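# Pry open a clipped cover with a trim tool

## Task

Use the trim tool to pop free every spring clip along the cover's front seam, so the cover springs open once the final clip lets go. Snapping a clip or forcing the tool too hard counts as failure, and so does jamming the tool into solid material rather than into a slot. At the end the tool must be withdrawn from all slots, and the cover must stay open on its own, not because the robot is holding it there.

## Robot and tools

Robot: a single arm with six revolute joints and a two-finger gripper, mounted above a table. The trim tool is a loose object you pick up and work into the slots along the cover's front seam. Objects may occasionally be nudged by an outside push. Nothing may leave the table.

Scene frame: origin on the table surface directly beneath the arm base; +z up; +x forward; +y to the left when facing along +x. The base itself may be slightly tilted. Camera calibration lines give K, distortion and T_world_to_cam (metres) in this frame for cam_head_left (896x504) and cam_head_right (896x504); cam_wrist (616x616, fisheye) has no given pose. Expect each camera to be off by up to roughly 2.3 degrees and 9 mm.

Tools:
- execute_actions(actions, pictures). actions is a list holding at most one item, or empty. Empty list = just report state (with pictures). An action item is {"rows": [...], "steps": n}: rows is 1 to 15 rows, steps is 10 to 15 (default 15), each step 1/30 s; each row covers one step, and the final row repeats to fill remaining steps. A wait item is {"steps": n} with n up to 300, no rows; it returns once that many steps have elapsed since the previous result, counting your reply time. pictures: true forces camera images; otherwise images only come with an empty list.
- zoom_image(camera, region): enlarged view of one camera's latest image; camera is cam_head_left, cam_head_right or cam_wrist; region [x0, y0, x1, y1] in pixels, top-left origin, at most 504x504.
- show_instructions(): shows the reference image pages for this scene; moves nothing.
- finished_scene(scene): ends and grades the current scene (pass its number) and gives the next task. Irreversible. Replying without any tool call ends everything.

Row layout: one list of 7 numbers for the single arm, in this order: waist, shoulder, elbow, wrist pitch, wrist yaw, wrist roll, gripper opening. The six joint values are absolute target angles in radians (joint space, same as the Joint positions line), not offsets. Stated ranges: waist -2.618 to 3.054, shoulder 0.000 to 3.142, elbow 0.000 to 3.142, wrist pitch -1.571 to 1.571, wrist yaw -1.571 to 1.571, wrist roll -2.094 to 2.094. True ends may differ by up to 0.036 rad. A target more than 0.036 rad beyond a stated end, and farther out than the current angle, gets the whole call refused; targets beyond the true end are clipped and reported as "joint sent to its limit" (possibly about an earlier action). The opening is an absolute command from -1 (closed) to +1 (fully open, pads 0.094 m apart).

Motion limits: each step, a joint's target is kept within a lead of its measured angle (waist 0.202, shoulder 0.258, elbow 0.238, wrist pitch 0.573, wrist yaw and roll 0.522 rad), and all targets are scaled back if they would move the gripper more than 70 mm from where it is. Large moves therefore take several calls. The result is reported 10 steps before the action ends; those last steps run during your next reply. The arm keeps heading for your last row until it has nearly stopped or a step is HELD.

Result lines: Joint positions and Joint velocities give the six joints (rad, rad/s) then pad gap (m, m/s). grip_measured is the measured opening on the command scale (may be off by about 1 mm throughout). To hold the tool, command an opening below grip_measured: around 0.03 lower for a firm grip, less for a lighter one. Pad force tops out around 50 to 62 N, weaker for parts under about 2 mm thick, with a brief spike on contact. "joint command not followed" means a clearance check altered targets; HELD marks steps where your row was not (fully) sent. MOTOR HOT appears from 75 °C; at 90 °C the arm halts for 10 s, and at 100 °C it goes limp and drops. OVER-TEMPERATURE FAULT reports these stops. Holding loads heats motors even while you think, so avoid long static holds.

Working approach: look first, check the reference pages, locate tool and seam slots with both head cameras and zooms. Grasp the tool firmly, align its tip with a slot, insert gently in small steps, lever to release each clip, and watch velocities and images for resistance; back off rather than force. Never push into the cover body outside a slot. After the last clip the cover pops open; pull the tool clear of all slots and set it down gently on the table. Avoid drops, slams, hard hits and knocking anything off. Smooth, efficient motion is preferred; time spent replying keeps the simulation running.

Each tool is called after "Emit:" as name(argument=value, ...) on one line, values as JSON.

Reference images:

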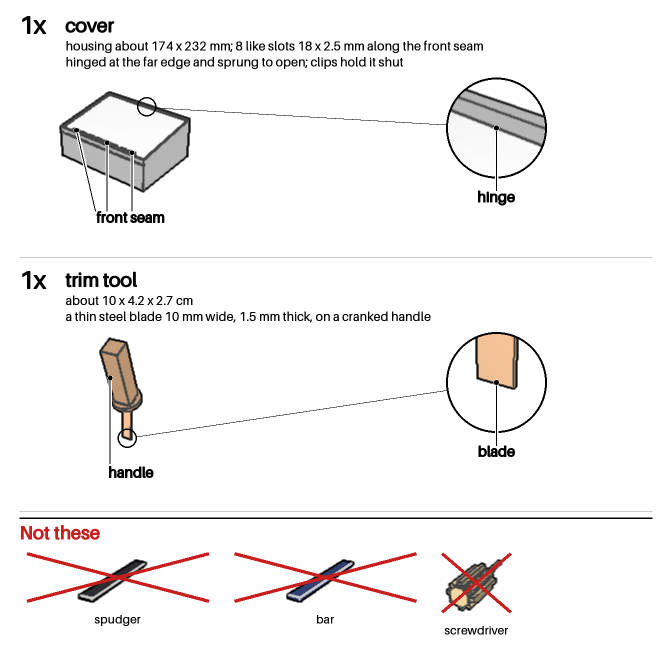

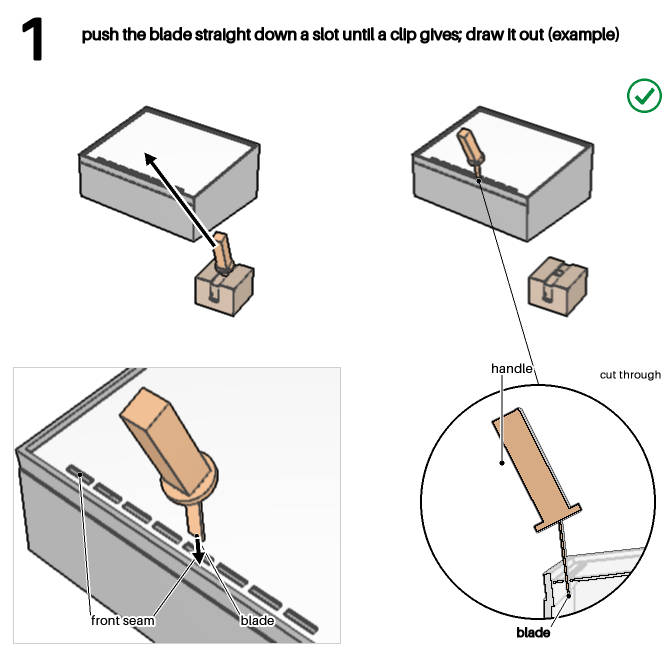

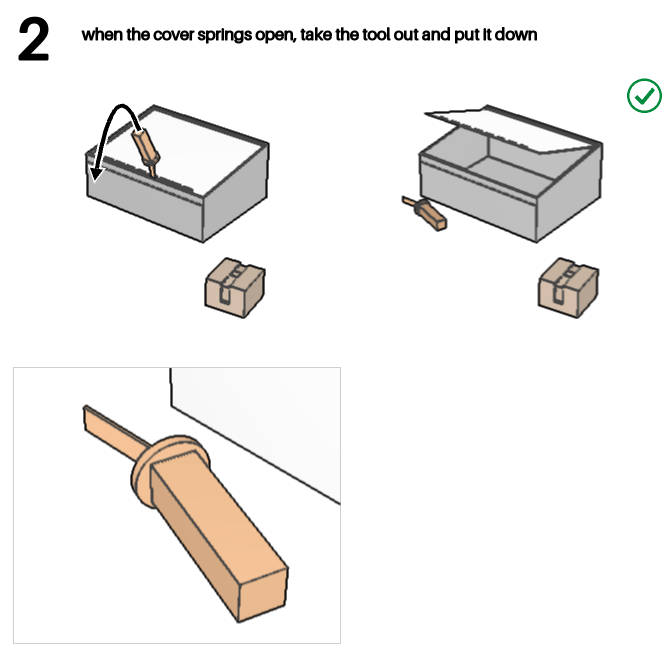

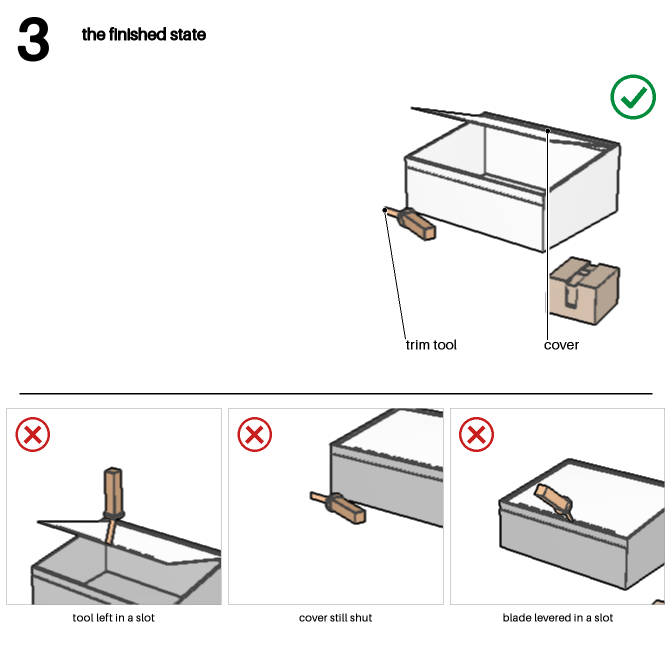

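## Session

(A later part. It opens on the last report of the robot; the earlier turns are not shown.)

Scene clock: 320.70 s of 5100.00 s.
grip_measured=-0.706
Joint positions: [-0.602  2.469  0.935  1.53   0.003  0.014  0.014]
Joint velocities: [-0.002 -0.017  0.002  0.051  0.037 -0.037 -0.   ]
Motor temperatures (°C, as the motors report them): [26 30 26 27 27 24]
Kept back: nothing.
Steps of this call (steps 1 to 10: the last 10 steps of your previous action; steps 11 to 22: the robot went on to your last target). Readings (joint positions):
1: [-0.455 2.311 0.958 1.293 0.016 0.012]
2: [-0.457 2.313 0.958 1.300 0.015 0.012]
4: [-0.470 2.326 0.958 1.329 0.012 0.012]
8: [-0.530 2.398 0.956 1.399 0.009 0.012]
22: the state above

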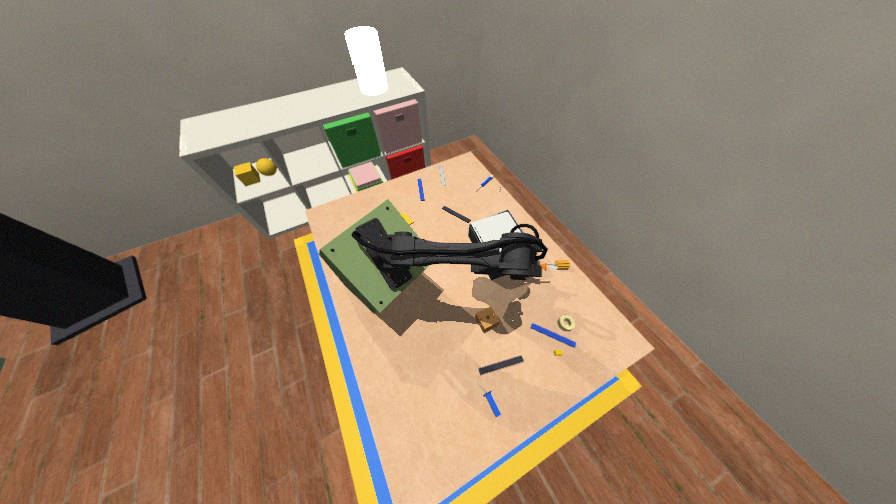

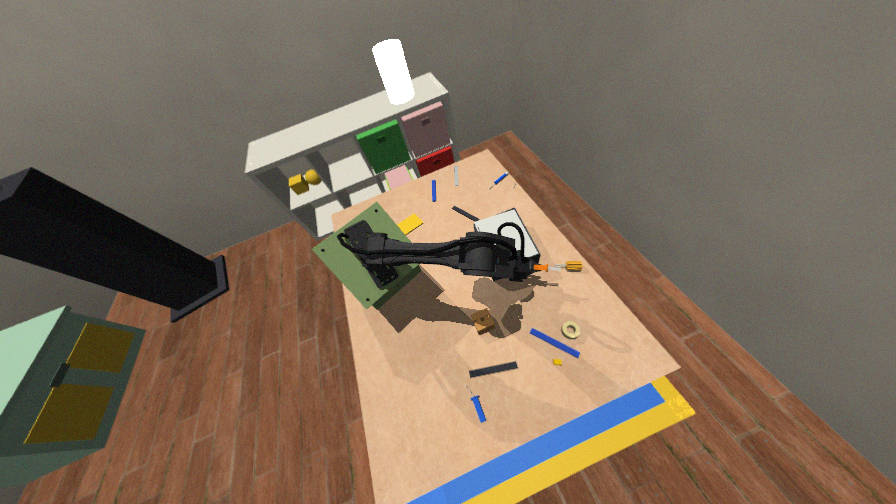

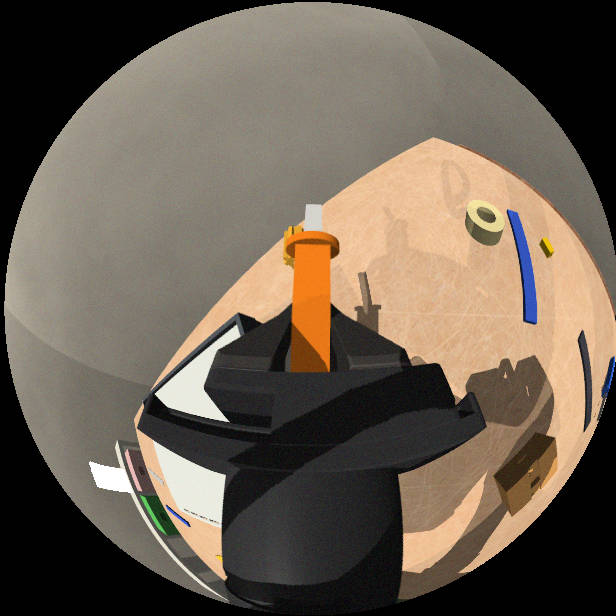

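Emit:
execute_actions(actions=[{"rows": [[-0.61,2.47,0.92,1.52,0.0,-0.05,-0.76],[-0.62,2.47,0.92,1.52,0.0,-0.11,-0.76],[-0.63,2.47,0.92,1.52,0.0,-0.17,-0.76],[-0.64,2.47,0.92,1.52,0.0,-0.23,-0.76],[-0.65,2.47,0.92,1.52,0.0,-0.29,-0.76],[-0.66,2.47,0.92,1.52,0.0,-0.35,-0.76],[-0.67,2.47,0.92,1.52,0.0,-0.41,-0.76],[-0.68,2.47,0.92,1.52,0.0,-0.47,-0.76],[-0.69,2.47,0.92,1.52,0.0,-0.53,-0.76],[-0.70,2.47,0.92,1.52,0.0,-0.59,-0.76]], "steps": 10}])

Emit:
execute_actions(actions=[{"steps": 25}], pictures=true)

Scene clock: 322.23 s of 5100.00 s.
grip_measured=-0.706
Joint positions: [-0.602  2.469  0.935  1.53   0.003  0.014  0.014]
Joint velocities: [ 0.017 -0.012 -0.017 -0.007 -0.022  0.095 -0.   ]
Motor temperatures (°C, as the motors report them): [26 30 26 27 27 24]
Kept back: the last 10 steps of this action.
Steps of this call (steps 1 to 15: the robot went on to your last target; steps 16 to 46: nothing new was sent). Readings (joint positions):
1: [-0.602 2.469 0.935 1.530 0.003 0.014]
2: [-0.602 2.469 0.935 1.530 0.003 0.014]
4: [-0.602 2.469 0.935 1.530 0.003 0.014]
8: [-0.602 2.469 0.935 1.530 0.003 0.014]
46: the state above

Scene clock: 323.07 s of 5100.00 s.
grip_measured=-0.706
Joint positions: [-0.707  2.469  0.935  1.542  0.002 -0.573  0.014]
Joint velocities: [-0.002  0.002 -0.007 -0.007  0.066 -0.022 -0.   ]
Motor temperatures (°C, as the motors report them): [26 30 26 28 27 24]
Kept back: nothing.
Steps of this call (steps 1 to 10: the last 10 steps of your previous action; steps 11 to 25: the robot went on to your last target). Readings (joint positions):
1: [-0.602 2.469 0.935 1.532 0.003 0.007]
2: [-0.602 2.469 0.935 1.535 0.003 -0.010]
4: [-0.607 2.469 0.935 1.541 0.001 -0.068]
8: [-0.643 2.469 0.935 1.547 -0.004 -0.243]
25: the state above

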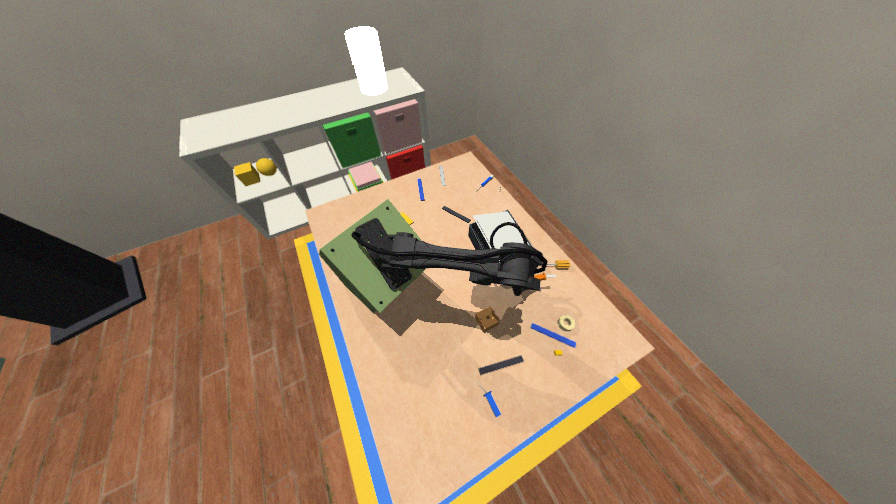

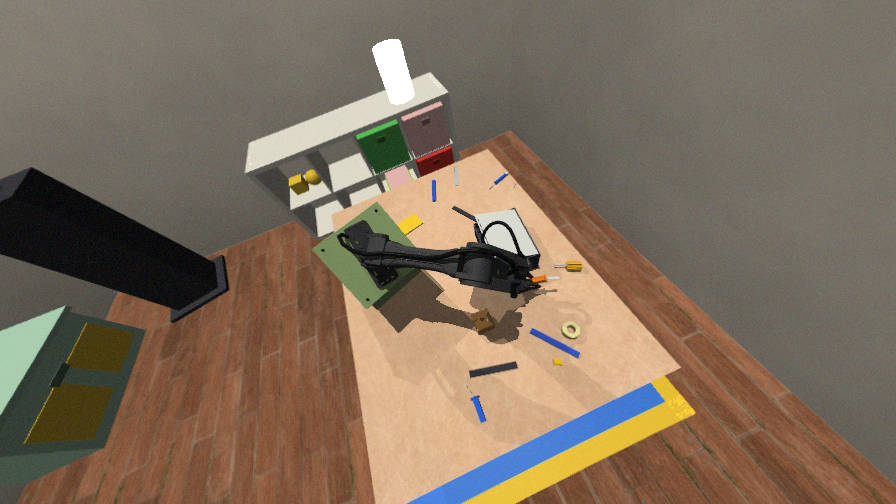

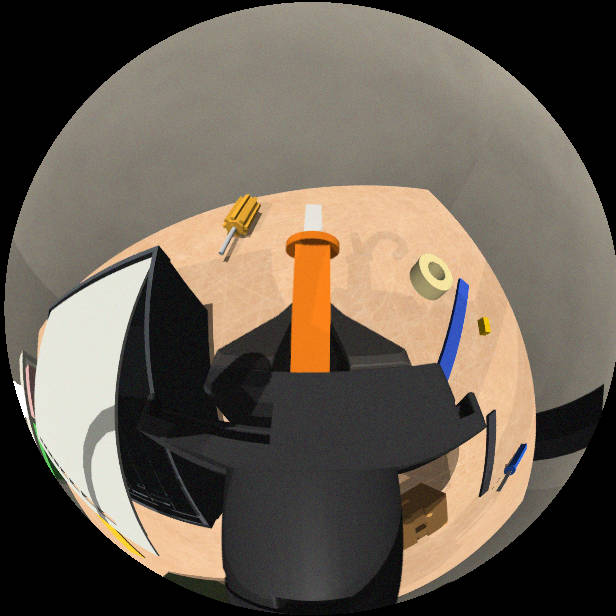

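Emit:
execute_actions(actions=[{"rows": [[-0.71,2.475,0.92,1.53,0.0,-0.59,-0.76],[-0.72,2.48,0.92,1.53,0.0,-0.59,-0.76],[-0.73,2.485,0.92,1.53,0.0,-0.59,-0.76],[-0.74,2.49,0.92,1.53,0.0,-0.59,-0.76],[-0.75,2.495,0.92,1.53,0.0,-0.59,-0.76],[-0.76,2.50,0.92,1.53,0.0,-0.59,-0.76],[-0.77,2.505,0.92,1.53,0.0,-0.59,-0.76],[-0.78,2.51,0.92,1.53,0.0,-0.59,-0.76],[-0.78,2.515,0.92,1.53,0.0,-0.59,-0.76],[-0.78,2.52,0.92,1.53,0.0,-0.59,-0.76]], "steps": 10}])

Emit:
execute_actions(actions=[{"steps": 22}], pictures=true)

Scene clock: 323.80 s of 5100.00 s.
grip_measured=-0.706
Joint positions: [-0.707  2.469  0.935  1.542  0.002 -0.581  0.014]
Joint velocities: [ 0.017 -0.007 -0.002  0.007  0.007 -0.081 -0.001]
Motor temperatures (°C, as the motors report them): [26 30 26 28 27 24]
Kept back: the last 10 steps of this action.
Steps of this call (steps 1 to 22: the robot went on to your last target). Readings (joint positions):
1: [-0.707 2.469 0.935 1.542 0.002 -0.575]
2: [-0.707 2.469 0.935 1.542 0.002 -0.576]
4: [-0.707 2.469 0.935 1.542 0.002 -0.578]
8: [-0.707 2.469 0.935 1.542 0.002 -0.580]
22: the state above

Scene clock: 324.53 s of 5100.00 s.
grip_measured=-0.706
Joint positions: [-0.785  2.506  0.935  1.541  0.003 -0.581  0.014]
Joint velocities: [-0.007 -0.007 -0.002  0.022 -0.066  0.007 -0.   ]
Motor temperatures (°C, as the motors report them): [26 30 26 28 27 24]
Kept back: nothing.
Steps of this call (steps 1 to 10: the last 10 steps of your previous action; steps 11 to 22: the robot went on to your last target). Readings (joint positions):
1: [-0.707 2.469 0.935 1.542 0.002 -0.581]
2: [-0.707 2.469 0.935 1.542 0.002 -0.581]
4: [-0.713 2.469 0.935 1.542 0.002 -0.581]
8: [-0.749 2.477 0.935 1.542 0.002 -0.581]
22: the state above

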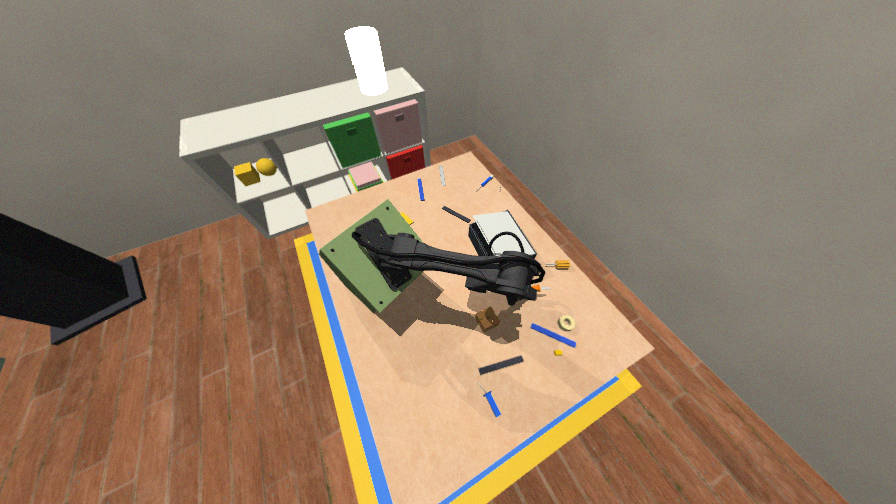

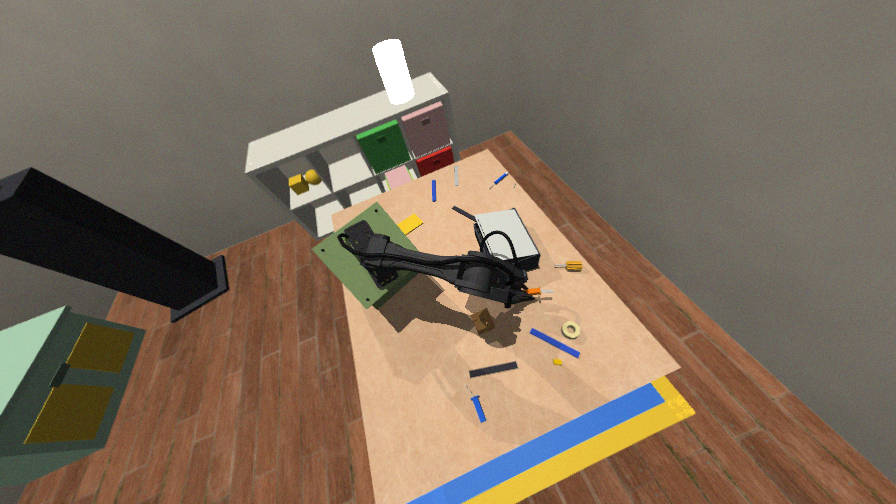

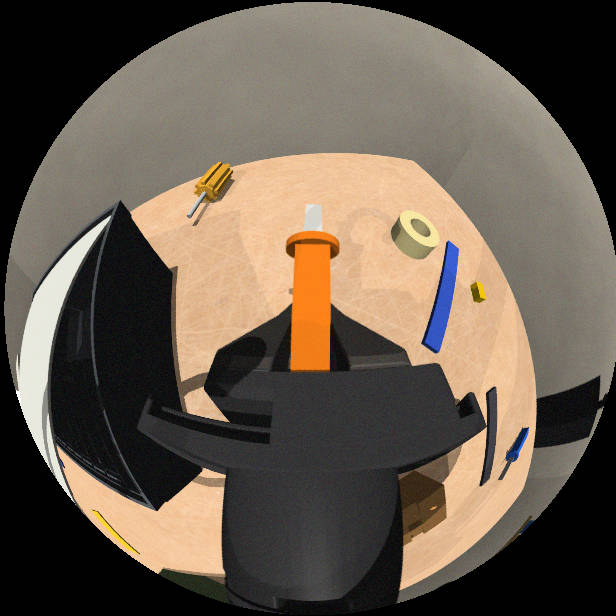

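Emit:
zoom_image(camera="cam_head_right", region=[450, 230, 610, 350])

Region (450, 230, 610, 350) of cam_head_right's 896x504 image, scaled by 3.150, with more detail than that image has; it fills the top 378 rows of this view, and the rest is white.

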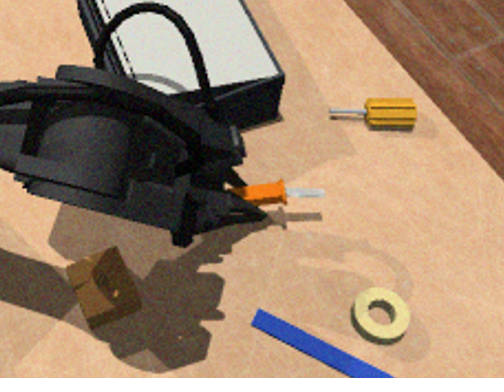

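Emit:
execute_actions(actions=[{"rows": [[-0.78,2.523,0.92,1.53,0.0,-0.59,-0.76],[-0.78,2.526,0.92,1.53,0.0,-0.59,-0.76],[-0.78,2.529,0.92,1.53,0.0,-0.59,-0.76],[-0.78,2.532,0.92,1.53,0.0,-0.59,-0.76],[-0.78,2.535,0.92,1.53,0.0,-0.59,-0.76],[-0.78,2.538,0.92,1.53,0.0,-0.59,-0.76],[-0.78,2.541,0.92,1.53,0.0,-0.59,-0.76],[-0.78,2.544,0.92,1.53,0.0,-0.59,-0.76],[-0.78,2.547,0.92,1.53,0.0,-0.59,-0.76],[-0.78,2.55,0.92,1.53,0.0,-0.59,-0.76]], "steps": 10}])

Emit:
execute_actions(actions=[{"steps": 20}], pictures=true)

Emit:
zoom_image(camera="cam_head_right", region=[450, 230, 610, 350])

Scene clock: 325.33 s of 5100.00 s.
grip_measured=-0.706
Joint positions: [-0.785  2.506  0.935  1.541  0.003 -0.581  0.014]
Joint velocities: [ 0.007  0.002  0.002  0.081 -0.066  0.051 -0.   ]
Motor temperatures (°C, as the motors report them): [26 30 26 28 27 24]
Kept back: the last 10 steps of this action.
Steps of this call (steps 1 to 15: the robot went on to your last target; steps 16 to 24: nothing new was sent). Readings (joint positions):
1: [-0.785 2.506 0.935 1.541 0.003 -0.581]
2: [-0.785 2.506 0.935 1.541 0.003 -0.581]
4: [-0.785 2.506 0.935 1.541 0.003 -0.581]
8: [-0.785 2.506 0.935 1.541 0.003 -0.581]
24: the state above

Scene clock: 326.00 s of 5100.00 s.
grip_measured=-0.706
Joint positions: [-0.785  2.534  0.935  1.541  0.003 -0.581  0.014]
Joint velocities: [ 0.002 -0.007 -0.017 -0.081 -0.095  0.007 -0.   ]
Motor temperatures (°C, as the motors report them): [26 30 26 28 27 24]
Kept back: nothing.
Steps of this call (steps 1 to 10: the last 10 steps of your previous action; steps 11 to 20: the robot went on to your last target). Readings (joint positions):
1: [-0.785 2.506 0.935 1.541 0.003 -0.581]
2: [-0.785 2.506 0.935 1.541 0.003 -0.581]
4: [-0.785 2.506 0.935 1.541 0.003 -0.581]
8: [-0.785 2.515 0.935 1.541 0.003 -0.581]
20: the state above

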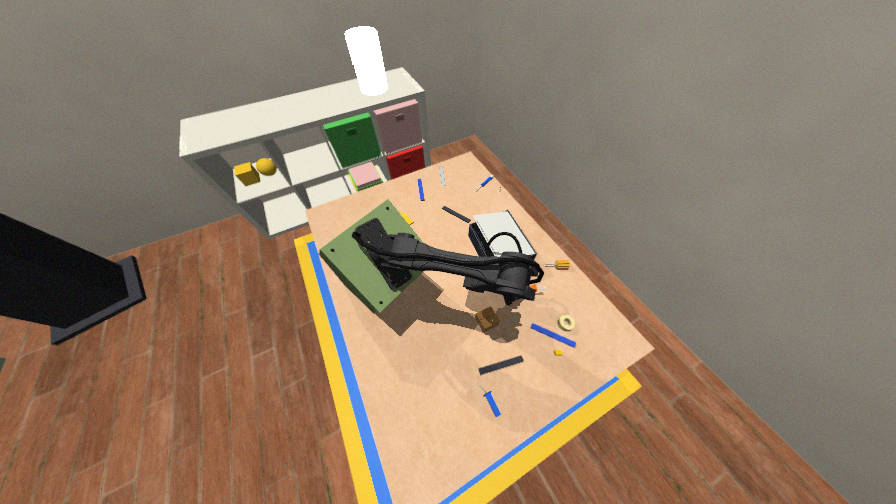

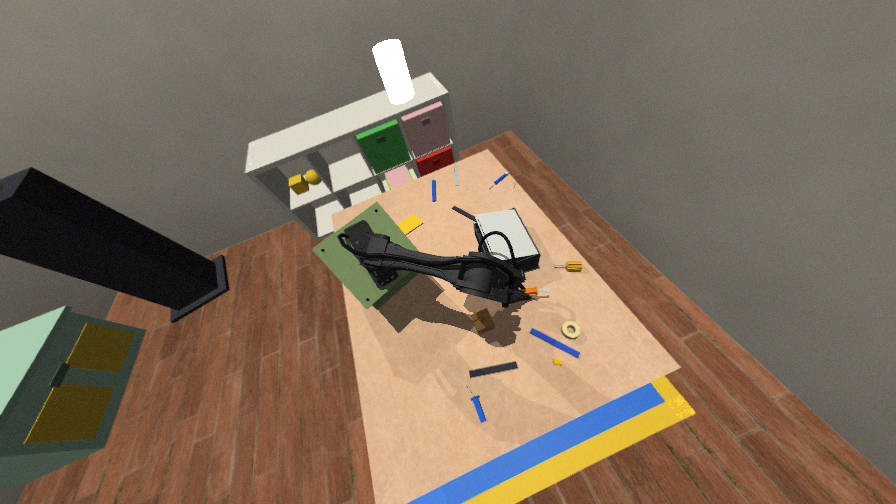

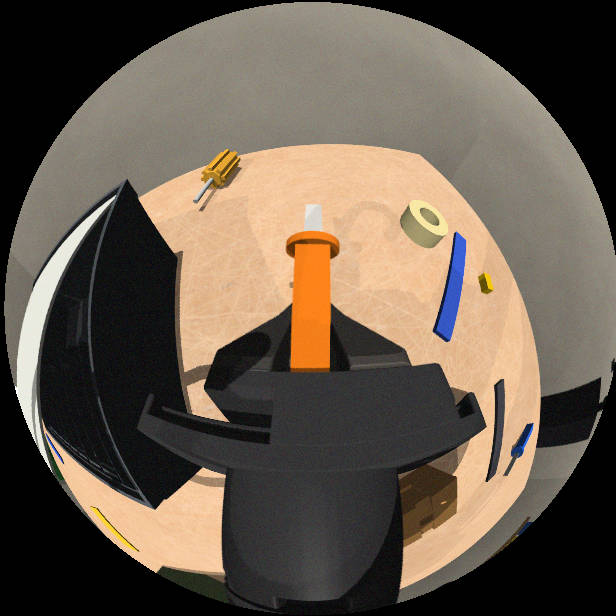

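Region (450, 230, 610, 350) of cam_head_right's 896x504 image, scaled by 3.150, with more detail than that image has; it fills the top 378 rows of this view, and the rest is white.

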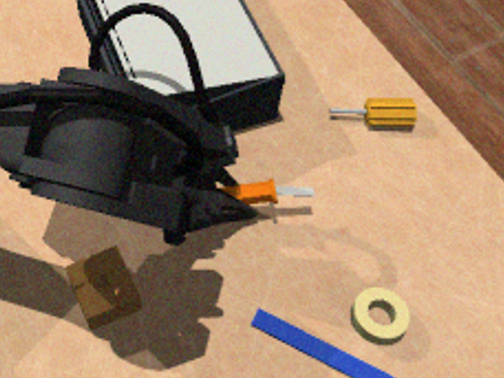

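Emit:
execute_actions(actions=[{"rows": [[-0.78,2.556,0.92,1.53,0.0,-0.59,-0.76],[-0.78,2.559,0.92,1.53,0.0,-0.59,-0.76],[-0.78,2.562,0.92,1.53,0.0,-0.59,-0.76],[-0.78,2.565,0.92,1.53,0.0,-0.59,-0.76],[-0.78,2.568,0.92,1.53,0.0,-0.59,-0.76],[-0.78,2.571,0.92,1.53,0.0,-0.59,-0.76],[-0.78,2.574,0.92,1.53,0.0,-0.59,-0.76],[-0.78,2.577,0.92,1.53,0.0,-0.59,-0.76],[-0.78,2.58,0.92,1.53,0.0,-0.59,-0.76],[-0.78,2.58,0.92,1.53,0.0,-0.59,-0.76]], "steps": 10}])

Emit:
execute_actions(actions=[{"steps": 20}], pictures=true)

Emit:
zoom_image(camera="cam_head_right", region=[450, 230, 610, 350])

Scene clock: 326.77 s of 5100.00 s.
grip_measured=-0.706
Joint positions: [-0.785  2.534  0.935  1.541  0.003 -0.581  0.014]
Joint velocities: [-0.007 -0.002  0.002  0.037 -0.066 -0.022  0.   ]
Motor temperatures (°C, as the motors report them): [26 30 26 28 27 24]
Kept back: the last 10 steps of this action.
Steps of this call (steps 1 to 15: the robot went on to your last target; steps 16 to 23: nothing new was sent). Readings (joint positions):
1: [-0.785 2.534 0.935 1.541 0.003 -0.581]
2: [-0.785 2.534 0.935 1.541 0.003 -0.581]
4: [-0.785 2.534 0.935 1.541 0.003 -0.581]
8: [-0.785 2.534 0.935 1.541 0.003 -0.581]
23: the state above

Scene clock: 327.43 s of 5100.00 s.
grip_measured=-0.706
Joint positions: [-0.785  2.562  0.935  1.543  0.003 -0.581  0.014]
Joint velocities: [ 0.012  0.002 -0.002  0.007 -0.022 -0.007 -0.   ]
Motor temperatures (°C, as the motors report them): [26 30 26 28 27 24]
Kept back: nothing.
Steps of this call (steps 1 to 10: the last 10 steps of your previous action; steps 11 to 20: the robot went on to your last target). Readings (joint positions):
1: [-0.785 2.534 0.935 1.541 0.003 -0.581]
2: [-0.785 2.534 0.935 1.541 0.003 -0.581]
4: [-0.785 2.535 0.935 1.541 0.003 -0.581]
8: [-0.785 2.549 0.935 1.541 0.003 -0.581]
20: the state above

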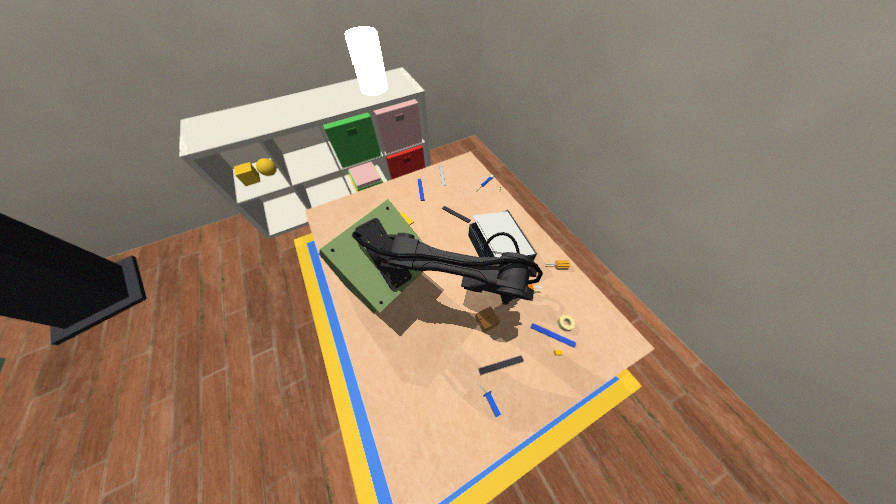

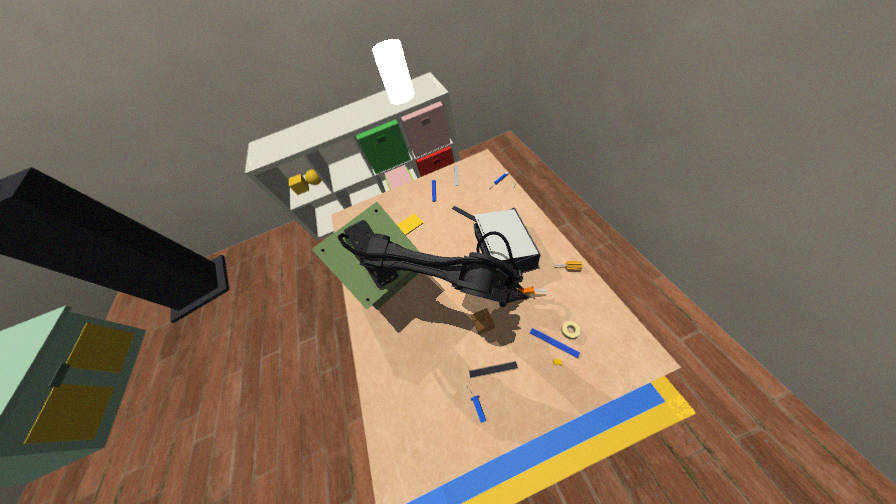

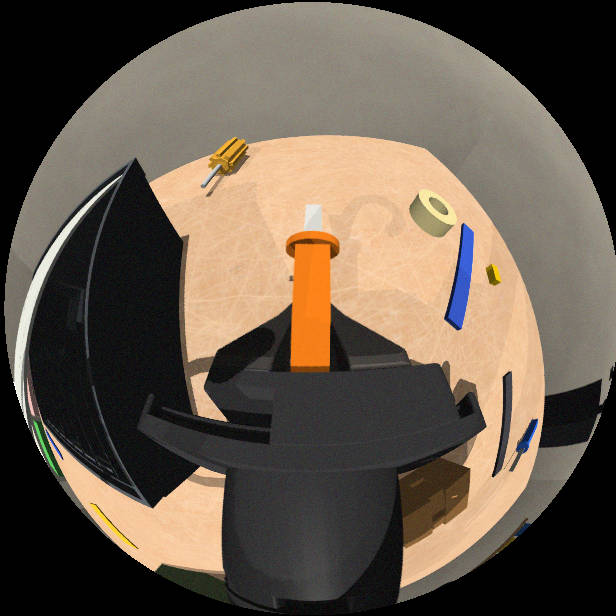

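Region (450, 230, 610, 350) of cam_head_right's 896x504 image, scaled by 3.150, with more detail than that image has; it fills the top 378 rows of this view, and the rest is white.

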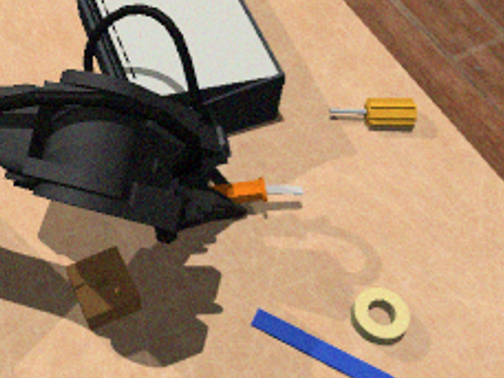

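Emit:
execute_actions(actions=[{"rows": [[-0.78,2.585,0.92,1.53,0.0,-0.59,-0.76],[-0.78,2.588,0.92,1.53,0.0,-0.59,-0.76],[-0.78,2.591,0.92,1.53,0.0,-0.59,-0.76],[-0.78,2.594,0.92,1.53,0.0,-0.59,-0.76],[-0.78,2.594,0.92,1.53,0.0,-0.59,-0.76]], "steps": 10}])

Emit:
execute_actions(actions=[{"steps": 18}], pictures=true)

Emit:
zoom_image(camera="cam_head_right", region=[450, 230, 610, 350])

Scene clock: 328.07 s of 5100.00 s.
grip_measured=-0.706
Joint positions: [-0.785  2.562  0.935  1.543  0.003 -0.581  0.014]
Joint velocities: [ 0.007  0.007 -0.007 -0.081 -0.066  0.022  0.   ]
Motor temperatures (°C, as the motors report them): [26 30 26 28 27 24]
Kept back: the last 10 steps of this action.
Steps of this call (steps 1 to 15: the robot went on to your last target; steps 16 to 19: nothing new was sent). Readings (joint positions):
1: [-0.785 2.562 0.935 1.543 0.003 -0.581]
2: [-0.785 2.562 0.935 1.543 0.003 -0.581]
4: [-0.785 2.562 0.935 1.543 0.003 -0.581]
8: [-0.785 2.562 0.935 1.543 0.003 -0.581]
19: the state above

Scene clock: 328.67 s of 5100.00 s.
grip_measured=-0.706
Joint positions: [-0.785  2.562  0.935  1.543  0.003 -0.581  0.014]
Joint velocities: [ 0.002  0.002 -0.007  0.022  0.081  0.007  0.   ]
Motor temperatures (°C, as the motors report them): [26 30 26 28 27 24]
Kept back: nothing.
Steps of this call (steps 1 to 10: the last 10 steps of your previous action; steps 11 to 15: the robot went on to your last target; steps 16 to 18: nothing new was sent). Readings (joint positions):
1: [-0.785 2.562 0.935 1.543 0.003 -0.581]
2: [-0.785 2.562 0.935 1.543 0.003 -0.581]
4: [-0.785 2.562 0.935 1.543 0.003 -0.581]
8: [-0.785 2.562 0.935 1.543 0.003 -0.581]
18: the state above
The arm was judged still, so your last target was given up. Only a new action makes it travel on or press farther. Fingers that are still opening or closing keep moving.

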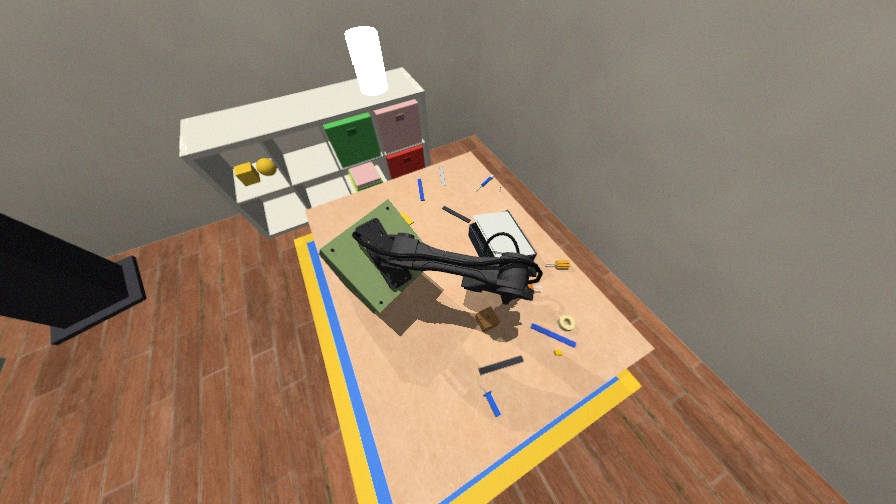

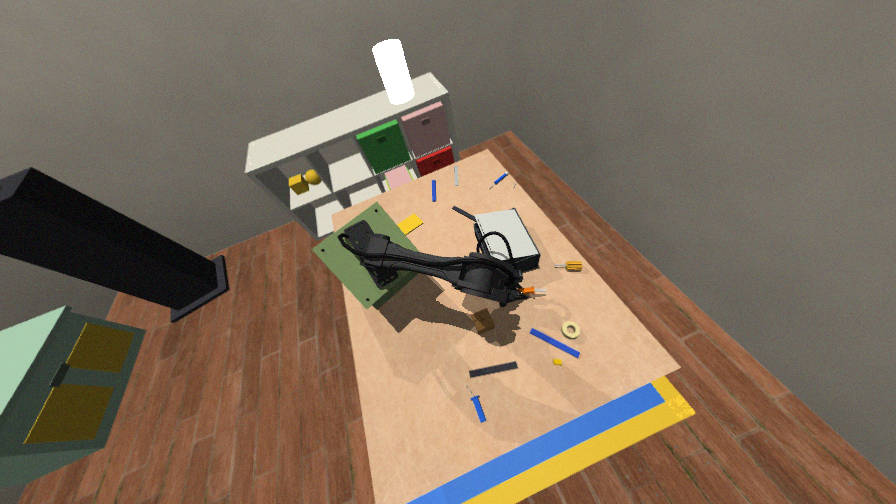

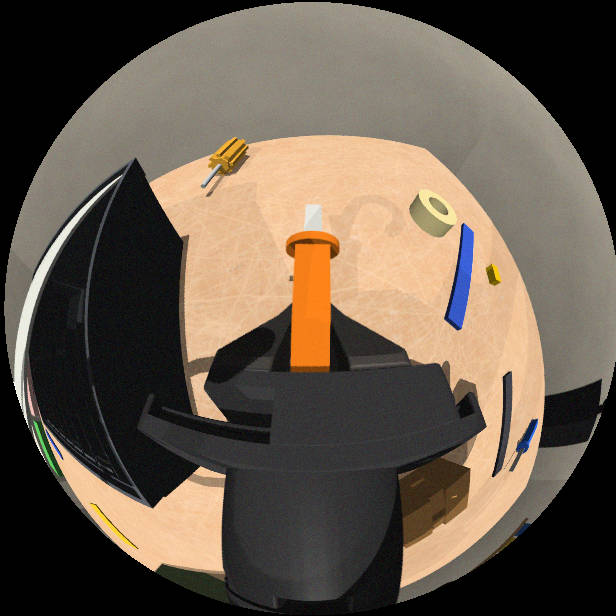

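Region (450, 230, 610, 350) of cam_head_right's 896x504 image, scaled by 3.150, with more detail than that image has; it fills the top 378 rows of this view, and the rest is white.

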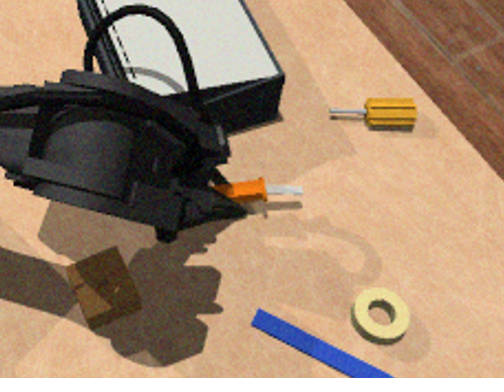

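Emit:
execute_actions(actions=[{"rows": [[-0.78,2.575,0.92,1.53,0.0,-0.59,-0.70],[-0.78,2.575,0.92,1.53,0.0,-0.59,-0.66],[-0.78,2.575,0.92,1.53,0.0,-0.59,-0.62],[-0.78,2.575,0.92,1.53,0.0,-0.59,-0.56],[-0.78,2.575,0.92,1.53,0.0,-0.59,-0.5],[-0.78,2.575,0.92,1.53,0.0,-0.59,-0.42],[-0.78,2.575,0.92,1.53,0.0,-0.59,-0.34],[-0.78,2.575,0.92,1.53,0.0,-0.59,-0.26],[-0.78,2.575,0.92,1.53,0.0,-0.59,-0.2],[-0.78,2.575,0.92,1.53,0.0,-0.59,-0.2]], "steps": 10}])

Emit:
execute_actions(actions=[{"steps": 18}], pictures=true)

Emit:
zoom_image(camera="cam_head_right", region=[450, 230, 610, 350])

Scene clock: 329.27 s of 5100.00 s.
grip_measured=-0.706
Joint positions: [-0.785  2.562  0.935  1.543  0.003 -0.581  0.014]
Joint velocities: [-0.002 -0.007 -0.007 -0.081  0.022 -0.037  0.001]
Motor temperatures (°C, as the motors report them): [26 30 26 28 27 24]
Kept back: the last 10 steps of this action.
Steps of this call (steps 1 to 18: nothing new was sent). Readings (joint positions):
1: [-0.785 2.562 0.935 1.543 0.003 -0.581]
2: [-0.785 2.562 0.935 1.543 0.003 -0.581]
4: [-0.785 2.562 0.935 1.543 0.003 -0.581]
8: [-0.785 2.562 0.935 1.543 0.003 -0.581]
18: the state above

Scene clock: 329.87 s of 5100.00 s.
grip_measured=-0.202
Joint positions: [-0.785  2.562  0.935  1.548  0.003 -0.581  0.037]
Joint velocities: [ 0.012  0.017 -0.007 -0.066 -0.007 -0.051 -0.001]
Motor temperatures (°C, as the motors report them): [26 30 26 28 27 24]
Kept back: nothing.
Steps of this call (steps 1 to 10: the last 10 steps of your previous action; steps 11 to 15: the robot went on to your last target; steps 16 to 18: nothing new was sent). Readings (joint positions):
1: [-0.785 2.562 0.935 1.543 0.003 -0.581]
2: [-0.785 2.562 0.935 1.543 0.003 -0.581]
4: [-0.785 2.562 0.935 1.544 0.003 -0.581]
8: [-0.785 2.562 0.935 1.547 0.003 -0.581]
18: the state above
The arm was judged still, so your last target was given up. Only a new action makes it travel on or press farther. Fingers that are still opening or closing keep moving.

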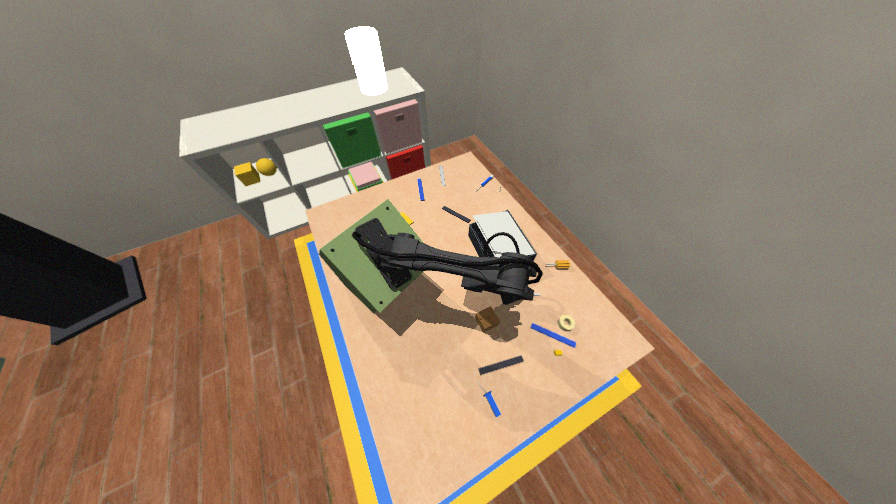

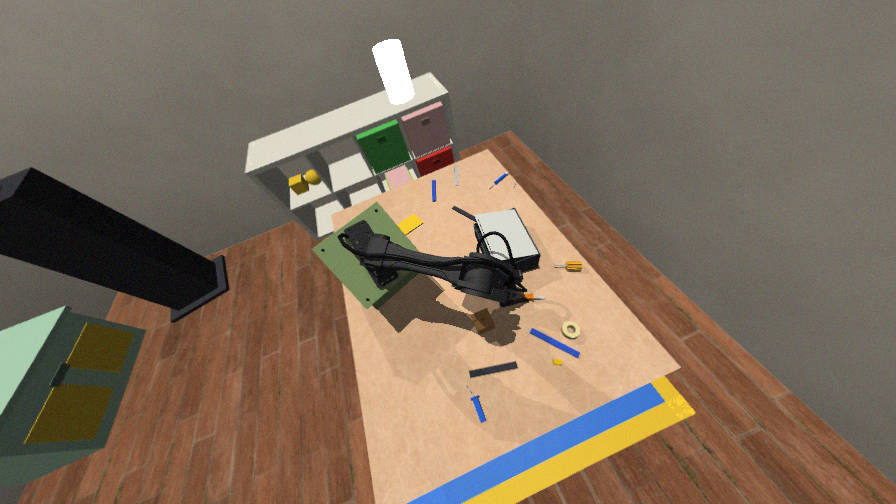

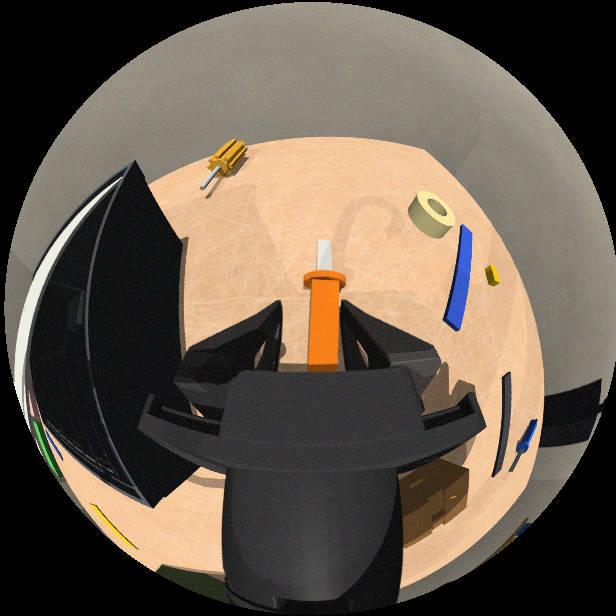

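Region (450, 230, 610, 350) of cam_head_right's 896x504 image, scaled by 3.150, with more detail than that image has; it fills the top 378 rows of this view, and the rest is white.

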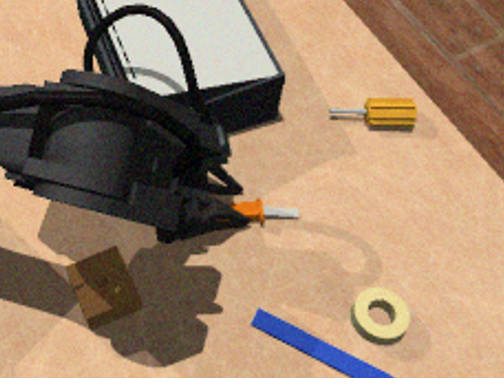

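Tool is on the table. Lift away.

Emit:
execute_actions(actions=[{"rows": [[-0.78,2.55,0.92,1.53,0.0,-0.59,-0.1],[-0.78,2.53,0.92,1.53,0.0,-0.59,-0.1],[-0.78,2.51,0.92,1.52,0.0,-0.59,-0.1],[-0.78,2.485,0.92,1.51,0.0,-0.59,-0.1],[-0.78,2.46,0.92,1.50,0.0,-0.59,-0.1],[-0.78,2.435,0.92,1.49,0.0,-0.59,-0.1],[-0.78,2.41,0.92,1.48,0.0,-0.59,-0.1],[-0.78,2.385,0.92,1.47,0.0,-0.59,-0.1],[-0.78,2.36,0.92,1.46,0.0,-0.59,-0.1],[-0.78,2.335,0.92,1.45,0.0,-0.59,-0.1],[-0.78,2.31,0.92,1.44,0.0,-0.59,-0.1],[-0.78,2.29,0.92,1.43,0.0,-0.59,-0.1],[-0.78,2.27,0.92,1.42,0.0,-0.59,-0.1],[-0.78,2.26,0.92,1.42,0.0,-0.59,-0.1],[-0.78,2.25,0.92,1.42,0.0,-0.59,-0.1]], "steps": 15}])

Emit:
execute_actions(actions=[{"steps": 20}], pictures=true)

Emit:
zoom_image(camera="cam_head_right", region=[440, 190, 620, 325])

Scene clock: 330.97 s of 5100.00 s.
grip_measured=-0.102
Joint positions: [-0.785  2.526  0.935  1.528  0.003 -0.582  0.042]
Joint velocities: [ 0.002 -0.53   0.007 -0.344 -0.022 -0.051 -0.   ]
Motor temperatures (°C, as the motors report them): [26 30 26 28 27 24]
Steps of this call (steps 1 to 28: nothing new was sent; steps 29 to 33: the first 5 steps of this action). Readings (joint positions):
29: [-0.785 2.562 0.935 1.549 0.003 -0.581]
30: [-0.785 2.559 0.935 1.549 0.003 -0.581]
32: [-0.785 2.543 0.935 1.536 0.003 -0.582]
33: the state above

Scene clock: 331.63 s of 5100.00 s.
grip_measured=-0.102
Joint positions: [-0.785  2.246  0.935  1.453  0.003 -0.582  0.042]
Joint velocities: [ 0.002 -0.007  0.007 -0.066 -0.066  0.051  0.001]
Motor temperatures (°C, as the motors report them): [26 30 26 28 27 24]
Kept back: nothing.
Steps of this call (steps 1 to 10: the last 10 steps of your previous action; steps 11 to 20: the robot went on to your last target). Readings (joint positions):
1: [-0.785 2.505 0.935 1.519 0.003 -0.582]
2: [-0.785 2.480 0.935 1.511 0.003 -0.582]
4: [-0.785 2.422 0.935 1.500 0.003 -0.582]
8: [-0.785 2.311 0.935 1.482 0.003 -0.582]
20: the state above

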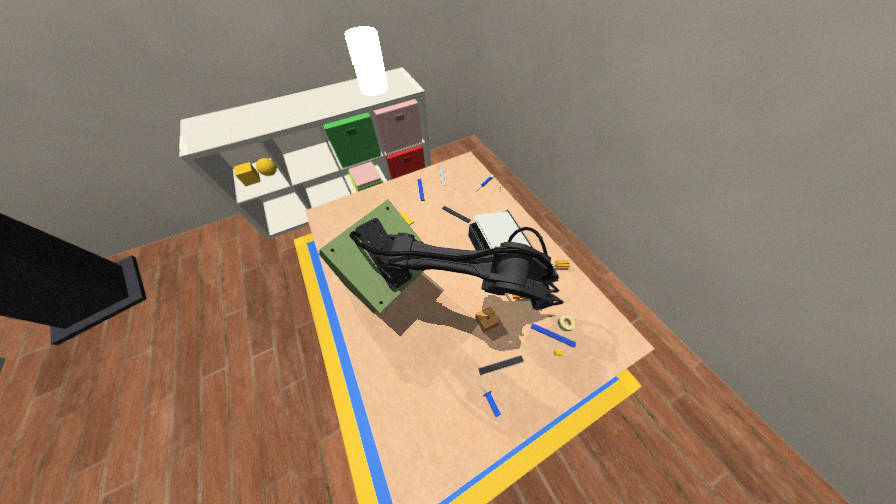

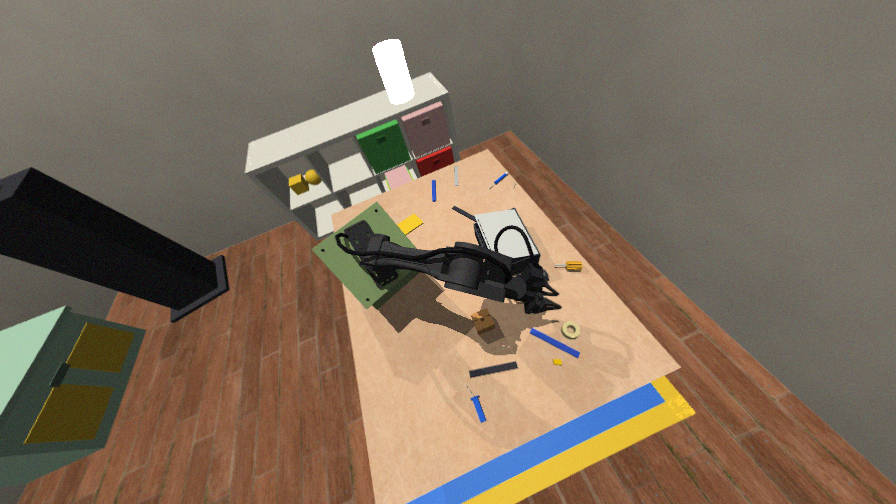

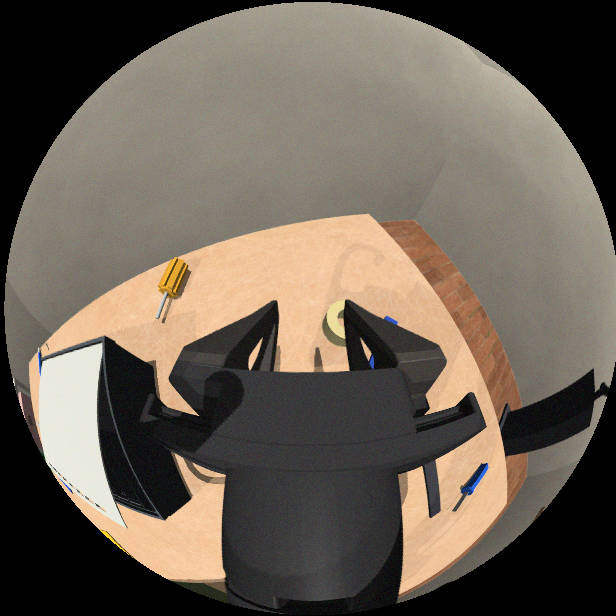

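Region (440, 190, 620, 325) of cam_head_right's 896x504 image, scaled by 2.800, with more detail than that image has; it fills the top 378 rows of this view, and the rest is white.

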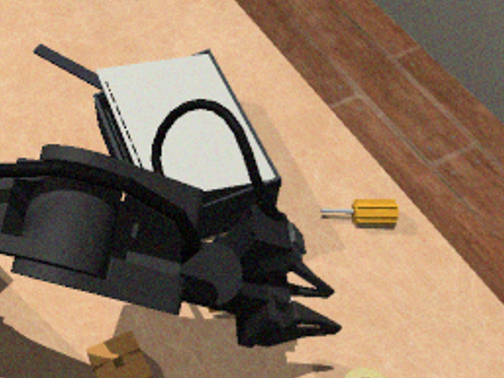

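Emit:
finished_scene(scene=1)

The scene is finished: the task was done.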